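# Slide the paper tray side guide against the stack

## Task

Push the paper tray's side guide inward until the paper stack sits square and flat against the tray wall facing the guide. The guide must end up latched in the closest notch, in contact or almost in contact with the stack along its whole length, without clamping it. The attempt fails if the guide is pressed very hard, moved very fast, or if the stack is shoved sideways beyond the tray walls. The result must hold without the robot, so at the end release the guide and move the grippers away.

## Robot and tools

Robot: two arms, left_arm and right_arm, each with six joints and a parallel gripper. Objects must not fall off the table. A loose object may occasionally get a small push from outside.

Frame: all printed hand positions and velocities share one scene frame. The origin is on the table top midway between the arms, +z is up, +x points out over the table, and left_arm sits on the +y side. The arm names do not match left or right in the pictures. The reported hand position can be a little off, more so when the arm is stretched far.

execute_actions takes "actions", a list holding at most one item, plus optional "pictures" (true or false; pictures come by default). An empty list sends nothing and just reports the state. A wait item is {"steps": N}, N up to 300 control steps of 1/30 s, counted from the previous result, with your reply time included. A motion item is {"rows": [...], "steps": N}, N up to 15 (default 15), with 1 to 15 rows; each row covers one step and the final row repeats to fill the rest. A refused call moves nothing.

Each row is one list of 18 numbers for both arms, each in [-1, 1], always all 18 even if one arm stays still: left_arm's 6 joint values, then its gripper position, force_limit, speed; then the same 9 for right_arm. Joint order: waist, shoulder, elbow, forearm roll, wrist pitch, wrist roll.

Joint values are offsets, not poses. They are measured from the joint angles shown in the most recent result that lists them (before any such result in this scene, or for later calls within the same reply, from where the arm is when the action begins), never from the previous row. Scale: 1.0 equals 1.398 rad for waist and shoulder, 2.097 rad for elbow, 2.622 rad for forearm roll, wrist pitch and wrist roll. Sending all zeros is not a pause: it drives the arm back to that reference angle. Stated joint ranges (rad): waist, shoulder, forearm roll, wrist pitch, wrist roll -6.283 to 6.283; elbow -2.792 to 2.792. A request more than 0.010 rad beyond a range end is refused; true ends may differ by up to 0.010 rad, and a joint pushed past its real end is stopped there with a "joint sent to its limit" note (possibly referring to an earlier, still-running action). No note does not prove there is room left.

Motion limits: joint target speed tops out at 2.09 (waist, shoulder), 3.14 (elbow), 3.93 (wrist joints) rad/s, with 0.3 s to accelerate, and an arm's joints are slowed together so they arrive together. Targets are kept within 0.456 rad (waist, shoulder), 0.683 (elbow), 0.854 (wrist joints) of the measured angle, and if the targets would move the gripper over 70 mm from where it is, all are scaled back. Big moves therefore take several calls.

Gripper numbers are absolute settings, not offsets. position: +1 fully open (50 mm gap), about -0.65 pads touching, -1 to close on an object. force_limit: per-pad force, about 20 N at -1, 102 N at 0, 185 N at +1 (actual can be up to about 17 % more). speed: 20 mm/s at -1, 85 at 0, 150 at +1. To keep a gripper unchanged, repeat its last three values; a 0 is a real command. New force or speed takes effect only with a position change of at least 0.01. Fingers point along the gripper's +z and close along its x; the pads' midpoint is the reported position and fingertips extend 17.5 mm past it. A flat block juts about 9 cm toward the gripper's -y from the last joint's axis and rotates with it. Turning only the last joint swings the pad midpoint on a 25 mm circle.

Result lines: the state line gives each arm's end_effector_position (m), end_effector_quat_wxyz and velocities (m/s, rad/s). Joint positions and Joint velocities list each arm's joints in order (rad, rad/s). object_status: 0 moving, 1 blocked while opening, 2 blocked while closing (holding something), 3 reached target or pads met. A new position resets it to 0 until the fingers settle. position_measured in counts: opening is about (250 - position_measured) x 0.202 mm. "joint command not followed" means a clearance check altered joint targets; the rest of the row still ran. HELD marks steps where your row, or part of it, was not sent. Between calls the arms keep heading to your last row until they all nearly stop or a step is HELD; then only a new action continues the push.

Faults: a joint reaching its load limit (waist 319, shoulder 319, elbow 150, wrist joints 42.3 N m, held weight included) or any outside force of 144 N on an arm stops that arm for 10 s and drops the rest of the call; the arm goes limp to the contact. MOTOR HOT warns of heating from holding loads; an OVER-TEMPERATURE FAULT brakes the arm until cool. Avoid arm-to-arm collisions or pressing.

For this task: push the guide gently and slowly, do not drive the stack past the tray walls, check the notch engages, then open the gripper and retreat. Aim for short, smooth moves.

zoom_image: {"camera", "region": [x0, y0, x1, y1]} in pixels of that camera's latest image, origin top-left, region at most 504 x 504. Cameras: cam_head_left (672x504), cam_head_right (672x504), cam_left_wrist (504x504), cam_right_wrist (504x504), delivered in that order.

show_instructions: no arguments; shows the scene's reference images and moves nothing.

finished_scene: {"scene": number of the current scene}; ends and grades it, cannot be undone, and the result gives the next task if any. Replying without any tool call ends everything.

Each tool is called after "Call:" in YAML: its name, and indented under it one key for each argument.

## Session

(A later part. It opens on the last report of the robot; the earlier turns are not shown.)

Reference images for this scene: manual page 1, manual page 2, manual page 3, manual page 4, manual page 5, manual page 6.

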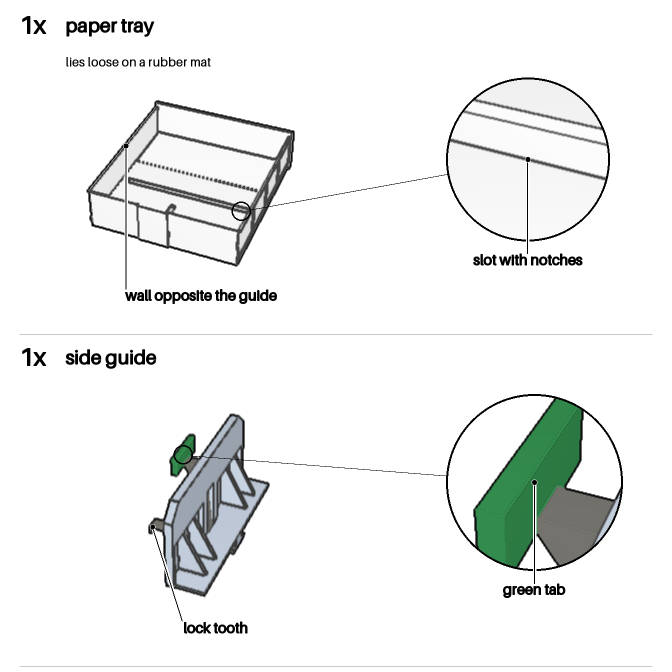

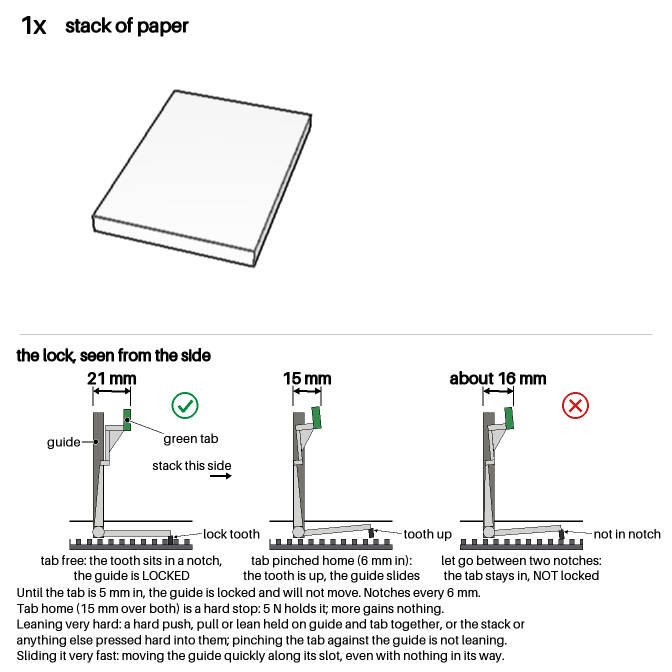

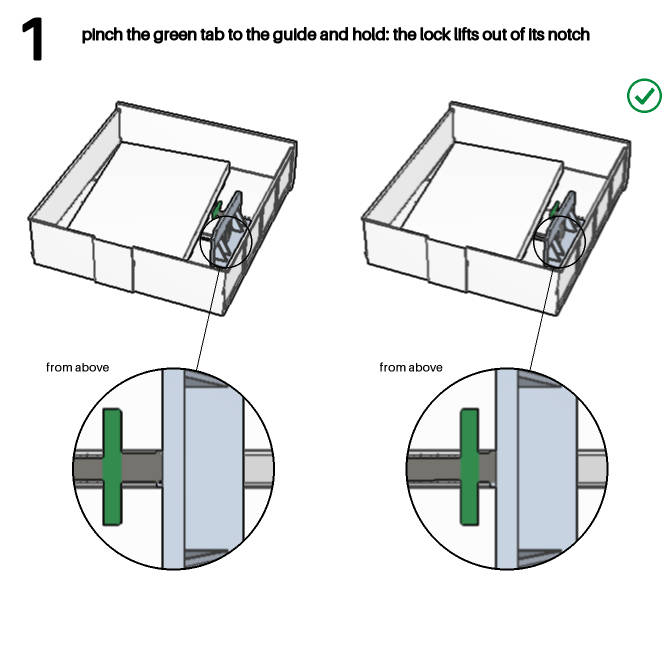

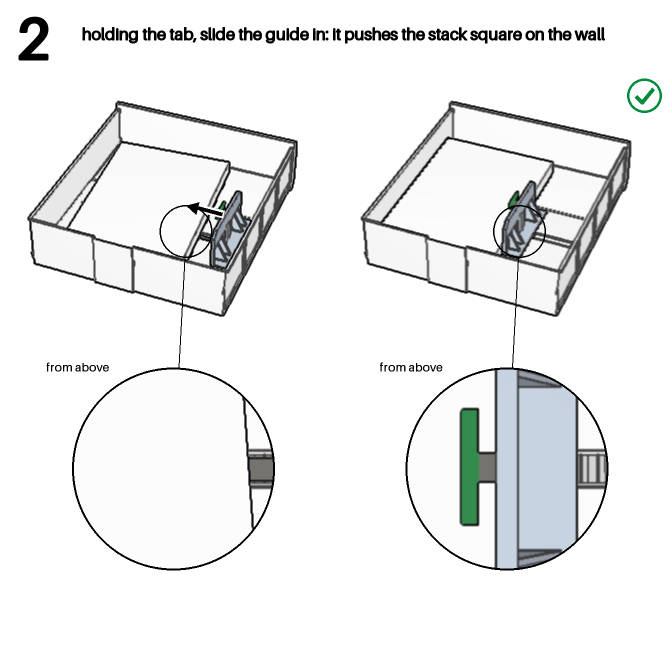

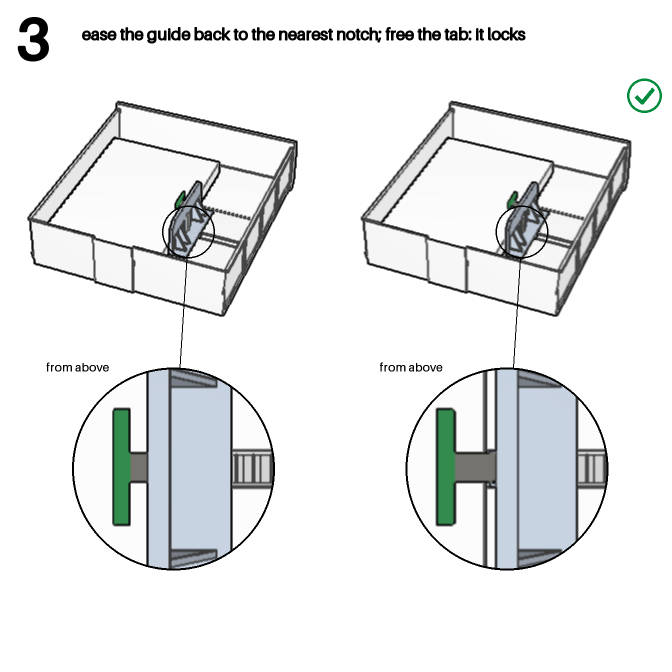

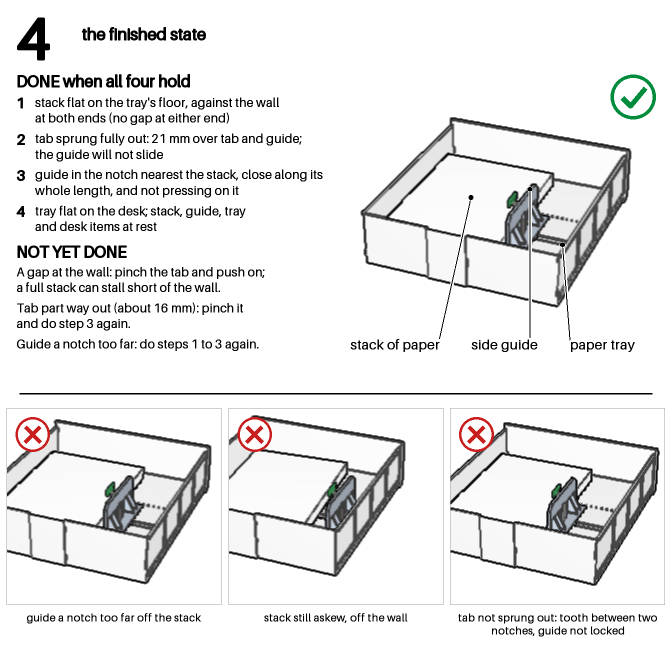

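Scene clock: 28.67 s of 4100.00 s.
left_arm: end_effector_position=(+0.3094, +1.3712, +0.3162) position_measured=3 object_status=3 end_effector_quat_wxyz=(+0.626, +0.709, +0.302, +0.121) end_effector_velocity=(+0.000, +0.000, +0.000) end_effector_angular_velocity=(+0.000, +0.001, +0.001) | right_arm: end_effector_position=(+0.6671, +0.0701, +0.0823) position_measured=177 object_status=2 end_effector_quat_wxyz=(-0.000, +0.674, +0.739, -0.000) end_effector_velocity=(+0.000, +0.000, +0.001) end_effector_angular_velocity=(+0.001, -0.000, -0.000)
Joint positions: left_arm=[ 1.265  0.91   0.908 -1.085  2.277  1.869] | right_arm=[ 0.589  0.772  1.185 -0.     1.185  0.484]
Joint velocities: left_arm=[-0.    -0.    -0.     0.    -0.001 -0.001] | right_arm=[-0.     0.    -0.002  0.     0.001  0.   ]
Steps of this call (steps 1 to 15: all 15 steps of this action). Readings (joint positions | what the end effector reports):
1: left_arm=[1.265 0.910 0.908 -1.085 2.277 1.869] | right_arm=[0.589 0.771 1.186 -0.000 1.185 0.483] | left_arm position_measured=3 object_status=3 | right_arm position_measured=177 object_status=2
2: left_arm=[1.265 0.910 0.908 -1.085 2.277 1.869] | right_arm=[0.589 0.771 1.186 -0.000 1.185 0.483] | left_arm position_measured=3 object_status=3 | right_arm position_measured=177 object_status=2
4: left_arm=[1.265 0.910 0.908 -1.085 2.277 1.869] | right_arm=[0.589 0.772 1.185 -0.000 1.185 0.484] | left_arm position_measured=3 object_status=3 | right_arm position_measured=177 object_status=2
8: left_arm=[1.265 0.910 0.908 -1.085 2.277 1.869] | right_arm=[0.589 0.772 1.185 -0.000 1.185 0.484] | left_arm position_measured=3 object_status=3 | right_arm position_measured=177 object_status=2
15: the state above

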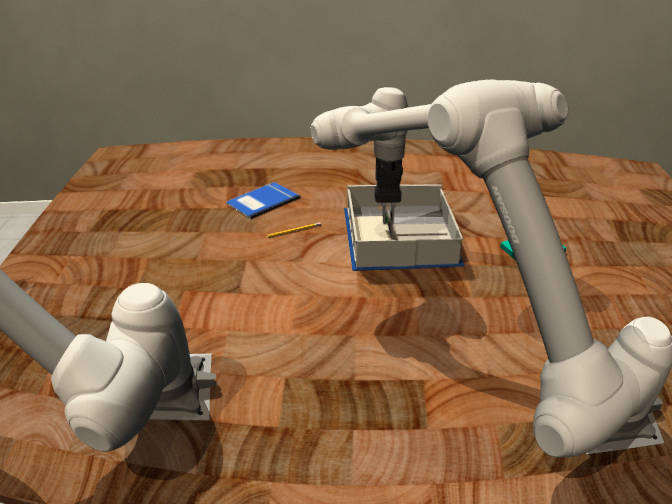

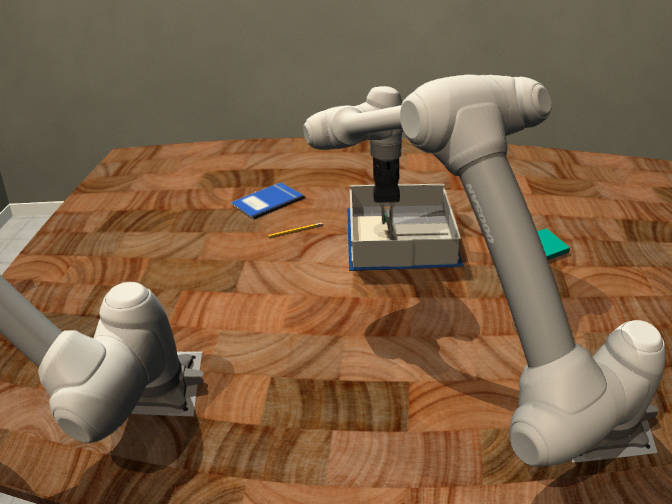

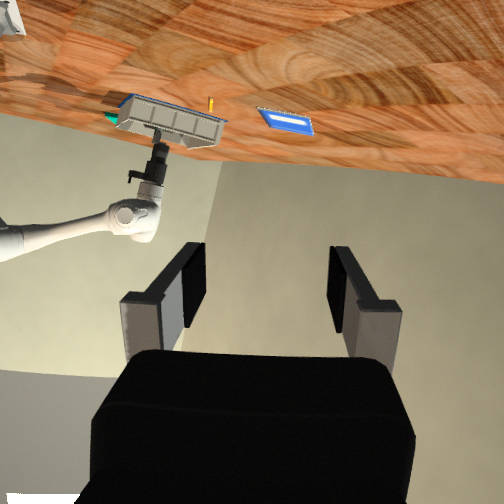

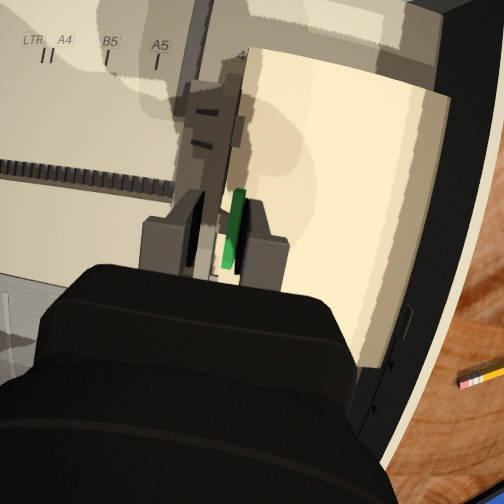

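Call:
execute_actions:
  actions:
    - {"rows":[[0,0,0,0,0,0,1,0,0,-0.00054,-0.00045,0.00055,0,-0.0002,-0.00029,-1,-0.9,-0.8],[0,0,0,0,0,0,1,0,0,-0.00108,-0.0009,0.0011,0,-0.0004,-0.00058,-1,-0.9,-0.8],[0,0,0,0,0,0,1,0,0,-0.00176,-0.00146,0.00179,0,-0.00065,-0.00094,-1,-0.9,-0.8]]}
  pictures: false

Call:
execute_actions:
  actions:
    - {"rows":[[0,0,0,0,0,0,1,0,0,0,0,0,0,0,0,0.4,-0.9,-0.5]]}

Scene clock: 30.33 s of 4100.00 s.
left_arm: end_effector_position=(+0.3094, +1.3712, +0.3162) position_measured=3 object_status=3 end_effector_quat_wxyz=(+0.626, +0.709, +0.302, +0.121) end_effector_velocity=(+0.000, -0.000, -0.000) end_effector_angular_velocity=(+0.001, -0.000, -0.000) | right_arm: end_effector_position=(+0.6674, +0.0676, +0.0823) position_measured=177 object_status=2 end_effector_quat_wxyz=(-0.000, +0.674, +0.739, -0.000) end_effector_velocity=(-0.000, -0.000, +0.000) end_effector_angular_velocity=(-0.000, +0.000, +0.001)
Joint positions: left_arm=[ 1.265  0.91   0.908 -1.085  2.277  1.869] | right_arm=[ 0.587  0.77   1.189 -0.     1.183  0.482]
Joint velocities: left_arm=[-0.    -0.     0.     0.    -0.     0.001] | right_arm=[-0.    -0.     0.     0.     0.    -0.001]
Steps of this call (steps 1 to 15: the robot went on to your last target; steps 16 to 35: nothing new was sent; steps 36 to 50: all 15 steps of this action). Readings (joint positions | what the end effector reports):
36: left_arm=[1.265 0.910 0.908 -1.085 2.277 1.869] | right_arm=[0.589 0.772 1.185 -0.000 1.185 0.484] | left_arm position_measured=3 object_status=3 | right_arm position_measured=177 object_status=2
37: left_arm=[1.265 0.910 0.908 -1.085 2.277 1.869] | right_arm=[0.589 0.772 1.185 -0.000 1.185 0.484] | left_arm position_measured=3 object_status=3 | right_arm position_measured=177 object_status=2
39: left_arm=[1.265 0.910 0.908 -1.085 2.277 1.869] | right_arm=[0.589 0.771 1.186 -0.000 1.184 0.483] | left_arm position_measured=3 object_status=3 | right_arm position_measured=177 object_status=2
43: left_arm=[1.265 0.910 0.908 -1.085 2.277 1.869] | right_arm=[0.588 0.770 1.188 -0.000 1.184 0.482] | left_arm position_measured=3 object_status=3 | right_arm position_measured=177 object_status=2
50: the state above

Scene clock: 30.83 s of 4100.00 s.
left_arm: end_effector_position=(+0.3094, +1.3712, +0.3162) position_measured=3 object_status=3 end_effector_quat_wxyz=(+0.626, +0.709, +0.302, +0.121) end_effector_velocity=(-0.000, +0.000, +0.000) end_effector_angular_velocity=(+0.000, -0.001, +0.001) | right_arm: end_effector_position=(+0.6673, +0.0675, +0.0822) position_measured=92 object_status=0 end_effector_quat_wxyz=(-0.000, +0.674, +0.739, -0.000) end_effector_velocity=(+0.000, -0.000, -0.000) end_effector_angular_velocity=(-0.000, +0.000, +0.000)
Joint positions: left_arm=[ 1.265  0.91   0.908 -1.085  2.277  1.869] | right_arm=[ 0.587  0.77   1.189 -0.     1.183  0.482]
Joint velocities: left_arm=[ 0.001 -0.    -0.    -0.001  0.    -0.   ] | right_arm=[-0.  0. -0. -0.  0. -0.]
Steps of this call (steps 1 to 15: all 15 steps of this action). Readings (joint positions | what the end effector reports):
1: left_arm=[1.265 0.910 0.908 -1.085 2.277 1.869] | right_arm=[0.587 0.770 1.189 -0.000 1.183 0.482] | left_arm position_measured=3 object_status=3 | right_arm position_measured=173 object_status=0
2: left_arm=[1.265 0.910 0.908 -1.085 2.277 1.869] | right_arm=[0.587 0.770 1.189 -0.000 1.183 0.482] | left_arm position_measured=3 object_status=3 | right_arm position_measured=165 object_status=0
4: left_arm=[1.265 0.910 0.908 -1.085 2.277 1.869] | right_arm=[0.587 0.770 1.189 -0.000 1.183 0.482] | left_arm position_measured=3 object_status=3 | right_arm position_measured=147 object_status=0
8: left_arm=[1.265 0.910 0.908 -1.085 2.277 1.869] | right_arm=[0.587 0.770 1.189 -0.000 1.183 0.482] | left_arm position_measured=3 object_status=3 | right_arm position_measured=113 object_status=0
15: the state above

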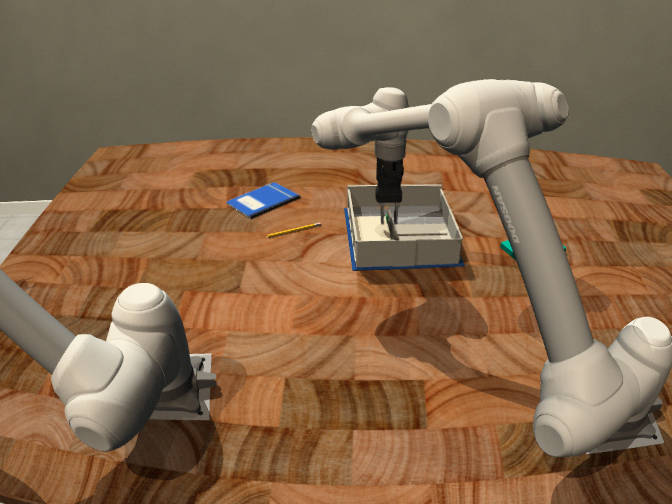

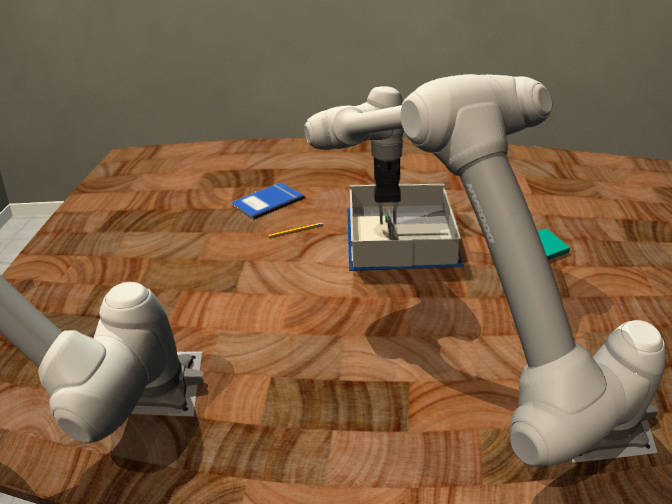

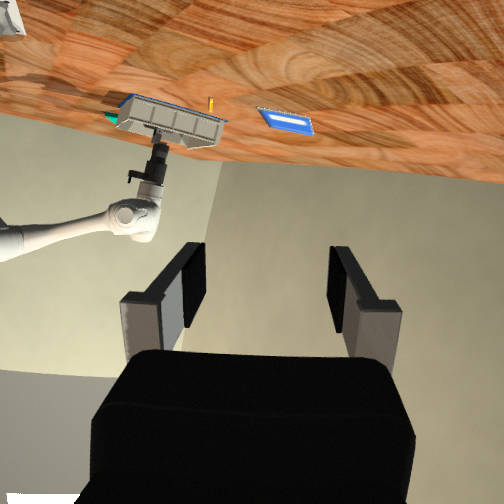

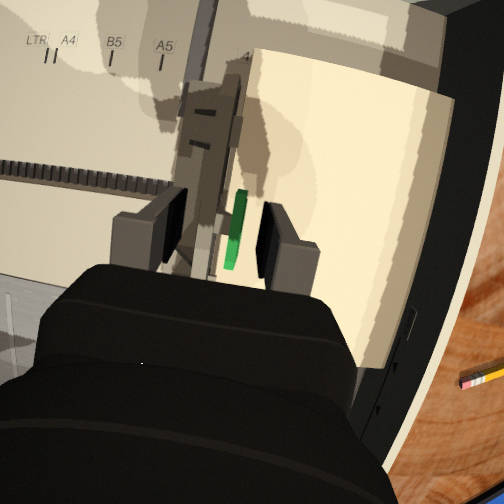

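Call:
execute_actions:
  actions:
    - {"rows":[[0,0,0,0,0,0,1,0,0,0,0,0,0,0,0,-1,-0.9,-0.6]]}
  pictures: false

Call:
execute_actions:
  actions:
    - {"rows":[[0,0,0,0,0,0,1,0,0,-0.00068,-0.00056,0.00069,0,-0.00025,-0.00036,-1,-0.9,-0.6]]}
  pictures: false

Call:
execute_actions:
  actions:
    - {"rows":[[0,0,0,0,0,0,1,0,0,0,0,0,0,0,0,0.4,-0.9,-0.5]]}

Scene clock: 32.70 s of 4100.00 s.
left_arm: end_effector_position=(+0.3094, +1.3712, +0.3162) position_measured=3 object_status=3 end_effector_quat_wxyz=(+0.626, +0.709, +0.302, +0.121) end_effector_velocity=(+0.000, -0.000, +0.000) end_effector_angular_velocity=(-0.000, -0.001, +0.000) | right_arm: end_effector_position=(+0.6674, +0.0675, +0.0823) position_measured=177 object_status=0 end_effector_quat_wxyz=(-0.000, +0.674, +0.739, -0.000) end_effector_velocity=(+0.000, +0.001, +0.001) end_effector_angular_velocity=(+0.001, -0.002, +0.001)
Joint positions: left_arm=[ 1.265  0.91   0.908 -1.085  2.277  1.869] | right_arm=[ 0.587  0.77   1.189 -0.     1.183  0.482]
Joint velocities: left_arm=[-0.    -0.     0.    -0.001 -0.     0.   ] | right_arm=[ 0.    -0.    -0.001 -0.    -0.     0.   ]
Steps of this call (steps 1 to 15: the robot went on to your last target; steps 16 to 41: nothing new was sent; steps 42 to 56: all 15 steps of this action). Readings (joint positions | what the end effector reports):
42: left_arm=[1.265 0.910 0.908 -1.085 2.277 1.869] | right_arm=[0.587 0.770 1.189 -0.000 1.183 0.482] | left_arm position_measured=3 object_status=3 | right_arm position_measured=95 object_status=0
43: left_arm=[1.265 0.910 0.908 -1.085 2.277 1.869] | right_arm=[0.587 0.770 1.189 -0.000 1.183 0.482] | left_arm position_measured=3 object_status=3 | right_arm position_measured=103 object_status=0
45: left_arm=[1.265 0.910 0.908 -1.085 2.277 1.869] | right_arm=[0.587 0.770 1.189 -0.000 1.183 0.482] | left_arm position_measured=3 object_status=3 | right_arm position_measured=118 object_status=0
49: left_arm=[1.265 0.910 0.908 -1.085 2.277 1.869] | right_arm=[0.587 0.770 1.189 -0.000 1.183 0.482] | left_arm position_measured=3 object_status=3 | right_arm position_measured=148 object_status=0
56: the state above

Scene clock: 33.20 s of 4100.00 s.
left_arm: end_effector_position=(+0.3094, +1.3712, +0.3162) position_measured=3 object_status=3 end_effector_quat_wxyz=(+0.626, +0.709, +0.302, +0.121) end_effector_velocity=(-0.000, +0.000, +0.000) end_effector_angular_velocity=(-0.000, -0.000, -0.001) | right_arm: end_effector_position=(+0.6675, +0.0666, +0.0822) position_measured=177 object_status=2 end_effector_quat_wxyz=(-0.000, +0.674, +0.739, -0.000) end_effector_velocity=(+0.001, +0.000, +0.001) end_effector_angular_velocity=(+0.001, -0.001, -0.000)
Joint positions: left_arm=[ 1.265  0.91   0.908 -1.085  2.277  1.869] | right_arm=[ 0.586  0.769  1.19  -0.     1.183  0.481]
Joint velocities: left_arm=[ 0.     0.    -0.001 -0.     0.001 -0.   ] | right_arm=[-0.    -0.    -0.001  0.001 -0.    -0.   ]
Steps of this call (steps 1 to 15: all 15 steps of this action). Readings (joint positions | what the end effector reports):
1: left_arm=[1.265 0.910 0.908 -1.085 2.277 1.869] | right_arm=[0.587 0.770 1.189 -0.000 1.183 0.482] | left_arm position_measured=3 object_status=3 | right_arm position_measured=177 object_status=0
2: left_arm=[1.265 0.910 0.908 -1.085 2.277 1.869] | right_arm=[0.587 0.770 1.189 -0.000 1.183 0.481] | left_arm position_measured=3 object_status=3 | right_arm position_measured=177 object_status=0
4: left_arm=[1.265 0.910 0.908 -1.085 2.277 1.869] | right_arm=[0.587 0.769 1.190 -0.000 1.183 0.481] | left_arm position_measured=3 object_status=3 | right_arm position_measured=177 object_status=2
8: left_arm=[1.265 0.910 0.908 -1.085 2.277 1.869] | right_arm=[0.586 0.769 1.190 -0.000 1.183 0.481] | left_arm position_measured=3 object_status=3 | right_arm position_measured=177 object_status=2
15: the state above

Scene clock: 33.70 s of 4100.00 s.
left_arm: end_effector_position=(+0.3094, +1.3712, +0.3162) position_measured=3 object_status=3 end_effector_quat_wxyz=(+0.626, +0.709, +0.302, +0.121) end_effector_velocity=(-0.001, -0.000, -0.000) end_effector_angular_velocity=(-0.001, -0.001, -0.000) | right_arm: end_effector_position=(+0.6674, +0.0665, +0.0822) position_measured=92 object_status=0 end_effector_quat_wxyz=(-0.000, +0.674, +0.739, -0.000) end_effector_velocity=(+0.000, -0.000, -0.000) end_effector_angular_velocity=(+0.000, +0.000, -0.001)
Joint positions: left_arm=[ 1.265  0.91   0.908 -1.085  2.277  1.869] | right_arm=[ 0.586  0.769  1.19  -0.     1.183  0.481]
Joint velocities: left_arm=[ 0.     0.     0.001 -0.     0.001  0.001] | right_arm=[-0.001  0.     0.001  0.    -0.001  0.   ]
Steps of this call (steps 1 to 15: all 15 steps of this action). Readings (joint positions | what the end effector reports):
1: left_arm=[1.265 0.910 0.908 -1.085 2.277 1.869] | right_arm=[0.586 0.769 1.190 -0.000 1.183 0.481] | left_arm position_measured=3 object_status=3 | right_arm position_measured=173 object_status=0
2: left_arm=[1.265 0.910 0.908 -1.085 2.277 1.869] | right_arm=[0.586 0.769 1.190 -0.000 1.183 0.481] | left_arm position_measured=3 object_status=3 | right_arm position_measured=165 object_status=0
4: left_arm=[1.265 0.910 0.908 -1.085 2.277 1.869] | right_arm=[0.586 0.769 1.190 -0.000 1.183 0.481] | left_arm position_measured=3 object_status=3 | right_arm position_measured=147 object_status=0
8: left_arm=[1.265 0.910 0.908 -1.085 2.277 1.869] | right_arm=[0.586 0.769 1.190 -0.000 1.183 0.481] | left_arm position_measured=3 object_status=3 | right_arm position_measured=113 object_status=0
15: the state above

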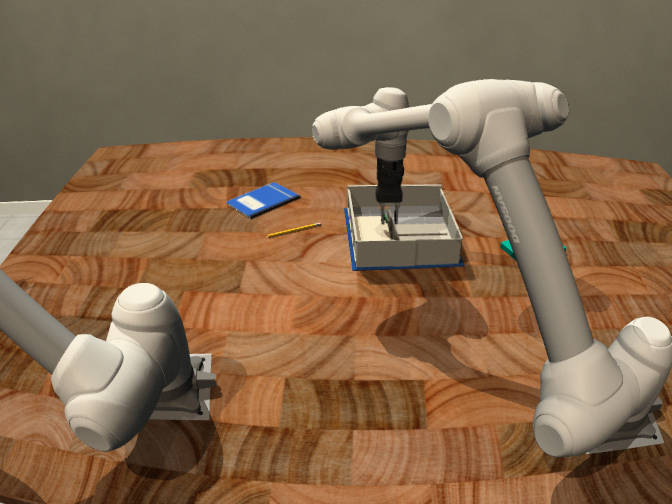

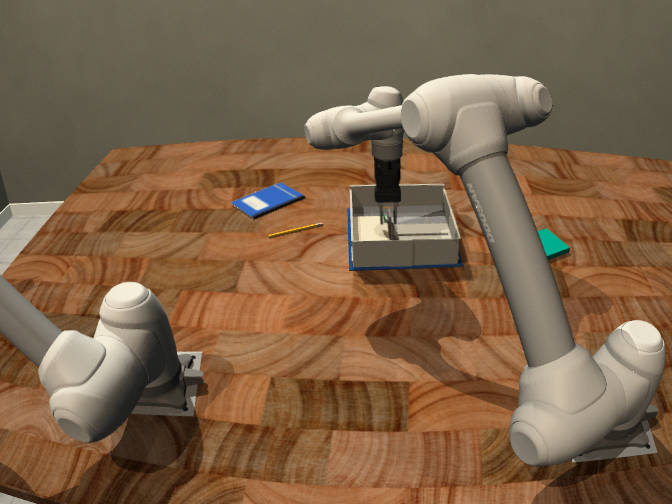

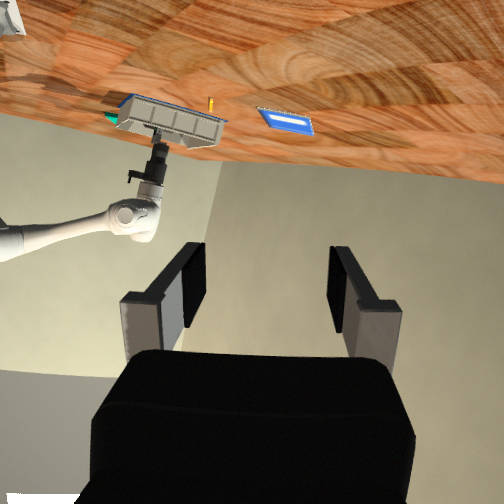

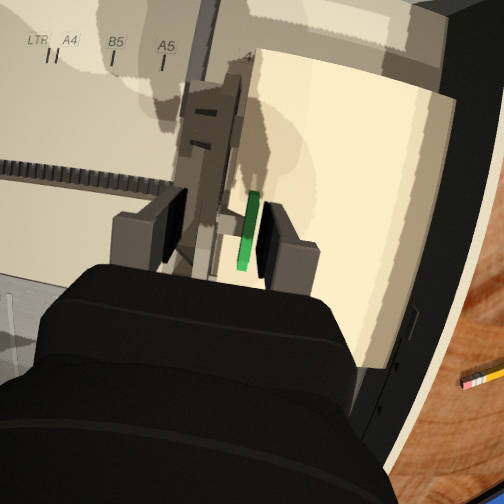

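Locked. Lift and inspect the wall.

Call:
execute_actions:
  actions:
    - {"rows":[[0,0,0,0,0,0,1,0,0,0,-0.04,-0.037,0,0.051,0,0.7,-0.9,-0.5]]}
  pictures: false

Call:
execute_actions:
  actions:
    - {"rows":[[0,0,0,0,0,0,1,0,0,0.06,0.065,-0.08,0,0.0293,0.032,0.7,-0.9,-0.5]]}
  pictures: false

Call:
execute_actions:
  actions:
    - {"steps":6}

Call:
zoom_image:
  camera: "cam_right_wrist"
  region: [140,40,380,280]

Scene clock: 35.37 s of 4100.00 s.
left_arm: end_effector_position=(+0.3094, +1.3712, +0.3162) position_measured=3 object_status=3 end_effector_quat_wxyz=(+0.626, +0.709, +0.302, +0.121) end_effector_velocity=(+0.001, -0.000, -0.000) end_effector_angular_velocity=(+0.001, +0.001, +0.000) | right_arm: end_effector_position=(+0.6658, +0.0654, +0.1759) position_measured=48 object_status=3 end_effector_quat_wxyz=(-0.000, +0.674, +0.739, -0.000) end_effector_velocity=(-0.000, -0.000, +0.006) end_effector_angular_velocity=(+0.001, -0.001, +0.000)
Joint positions: left_arm=[ 1.265  0.91   0.908 -1.085  2.277  1.869] | right_arm=[ 0.586  0.713  1.113 -0.     1.316  0.481]
Joint velocities: left_arm=[-0.001 -0.     0.     0.    -0.002  0.   ] | right_arm=[-0.    -0.004 -0.004  0.     0.007 -0.001]
Steps of this call (steps 1 to 15: the robot went on to your last target; steps 16 to 35: nothing new was sent; steps 36 to 50: all 15 steps of this action). Readings (joint positions | what the end effector reports):
36: left_arm=[1.265 0.910 0.908 -1.085 2.277 1.869] | right_arm=[0.586 0.769 1.190 -0.000 1.183 0.481] | left_arm position_measured=3 object_status=3 | right_arm position_measured=89 object_status=0
37: left_arm=[1.265 0.910 0.908 -1.085 2.277 1.869] | right_arm=[0.586 0.767 1.187 -0.000 1.190 0.481] | left_arm position_measured=3 object_status=3 | right_arm position_measured=80 object_status=0
39: left_arm=[1.265 0.910 0.908 -1.085 2.277 1.869] | right_arm=[0.586 0.747 1.159 -0.000 1.236 0.481] | left_arm position_measured=3 object_status=3 | right_arm position_measured=63 object_status=0
43: left_arm=[1.265 0.910 0.908 -1.085 2.277 1.869] | right_arm=[0.586 0.718 1.120 0.000 1.303 0.481] | left_arm position_measured=3 object_status=3 | right_arm position_measured=48 object_status=0
50: the state above

Scene clock: 35.87 s of 4100.00 s.
left_arm: end_effector_position=(+0.3094, +1.3712, +0.3162) position_measured=3 object_status=3 end_effector_quat_wxyz=(+0.626, +0.709, +0.302, +0.121) end_effector_velocity=(+0.000, -0.000, -0.000) end_effector_angular_velocity=(-0.001, -0.001, +0.001) | right_arm: end_effector_position=(+0.6575, +0.1587, +0.1792) position_measured=48 object_status=3 end_effector_quat_wxyz=(-0.000, +0.674, +0.739, -0.000) end_effector_velocity=(-0.002, +0.004, -0.001) end_effector_angular_velocity=(-0.002, +0.002, +0.002)
Joint positions: left_arm=[ 1.265  0.91   0.908 -1.085  2.277  1.869] | right_arm=[ 0.67   0.804  0.946 -0.     1.393  0.564]
Joint velocities: left_arm=[-0.    -0.     0.001 -0.001 -0.001 -0.   ] | right_arm=[ 0.005  0.005 -0.007 -0.     0.005  0.003]
Steps of this call (steps 1 to 15: all 15 steps of this action). Readings (joint positions | what the end effector reports):
1: left_arm=[1.265 0.910 0.908 -1.085 2.277 1.869] | right_arm=[0.586 0.713 1.113 -0.000 1.316 0.481] | left_arm position_measured=3 object_status=3 | right_arm position_measured=48 object_status=3
2: left_arm=[1.265 0.910 0.908 -1.085 2.277 1.869] | right_arm=[0.588 0.716 1.107 -0.000 1.319 0.484] | left_arm position_measured=3 object_status=3 | right_arm position_measured=48 object_status=3
4: left_arm=[1.265 0.910 0.908 -1.085 2.277 1.869] | right_arm=[0.610 0.740 1.063 -0.000 1.339 0.507] | left_arm position_measured=3 object_status=3 | right_arm position_measured=48 object_status=3
8: left_arm=[1.265 0.910 0.908 -1.085 2.277 1.869] | right_arm=[0.658 0.791 0.969 -0.000 1.382 0.552] | left_arm position_measured=3 object_status=3 | right_arm position_measured=48 object_status=3
15: the state above

Scene clock: 36.07 s of 4100.00 s.
left_arm: end_effector_position=(+0.3094, +1.3712, +0.3162) position_measured=3 object_status=3 end_effector_quat_wxyz=(+0.626, +0.709, +0.302, +0.121) end_effector_velocity=(+0.001, -0.000, -0.000) end_effector_angular_velocity=(-0.000, +0.001, -0.002) | right_arm: end_effector_position=(+0.6574, +0.1591, +0.1791) position_measured=48 object_status=3 end_effector_quat_wxyz=(-0.000, +0.674, +0.739, -0.000) end_effector_velocity=(-0.000, -0.000, -0.000) end_effector_angular_velocity=(-0.001, +0.001, +0.001)
Joint positions: left_arm=[ 1.265  0.91   0.908 -1.085  2.277  1.869] | right_arm=[ 0.67   0.804  0.945 -0.     1.393  0.564]
Joint velocities: left_arm=[-0.001  0.     0.     0.001  0.001  0.   ] | right_arm=[ 0.    -0.     0.     0.     0.001 -0.001]
Steps of this call (steps 1 to 6: the robot went on to your last target). Readings (joint positions | what the end effector reports):
1: left_arm=[1.265 0.910 0.908 -1.085 2.277 1.869] | right_arm=[0.670 0.804 0.946 -0.000 1.393 0.564] | left_arm position_measured=3 object_status=3 | right_arm position_measured=48 object_status=3
2: left_arm=[1.265 0.910 0.908 -1.085 2.277 1.869] | right_arm=[0.670 0.804 0.946 -0.000 1.393 0.564] | left_arm position_measured=3 object_status=3 | right_arm position_measured=48 object_status=3
4: left_arm=[1.265 0.910 0.908 -1.085 2.277 1.869] | right_arm=[0.670 0.804 0.945 -0.000 1.393 0.564] | left_arm position_measured=3 object_status=3 | right_arm position_measured=48 object_status=3
6: the state above

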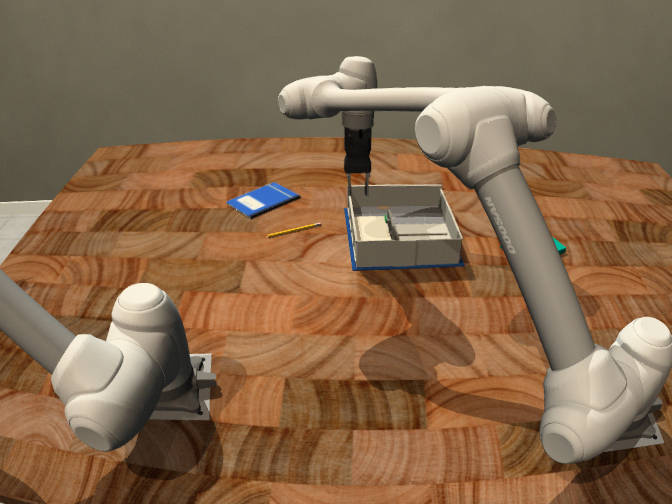

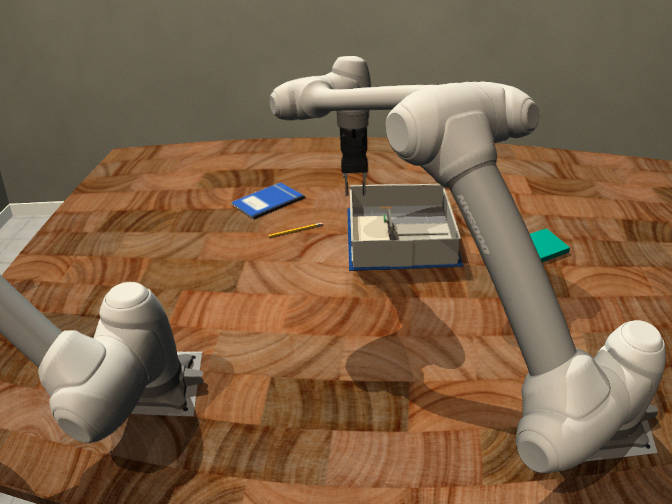

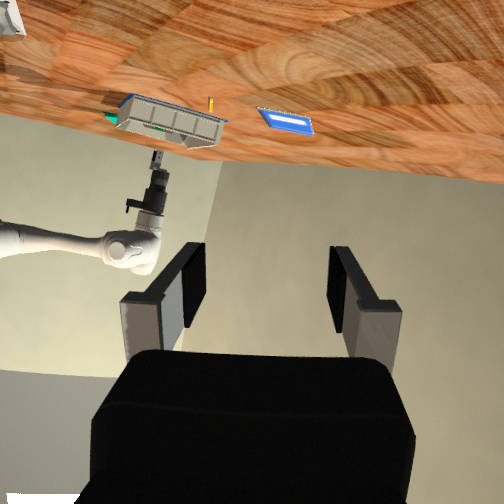

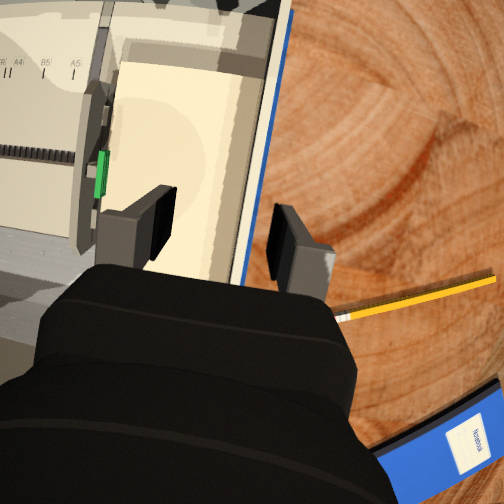

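Region (140, 40, 380, 280) of cam_right_wrist's 504x504 image, scaled by 2.100, with more detail than that image has.

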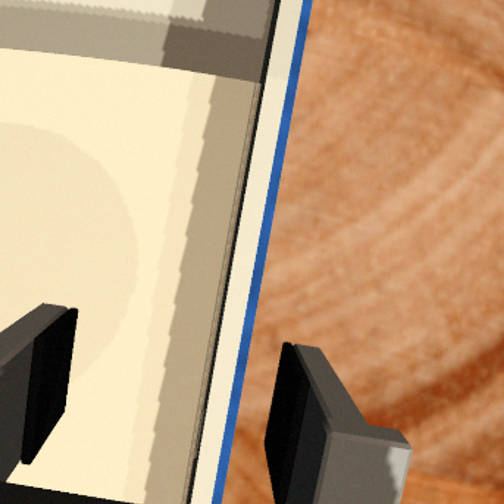

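Call:
finished_scene:
  scene: 2

The scene is finished: the task was done.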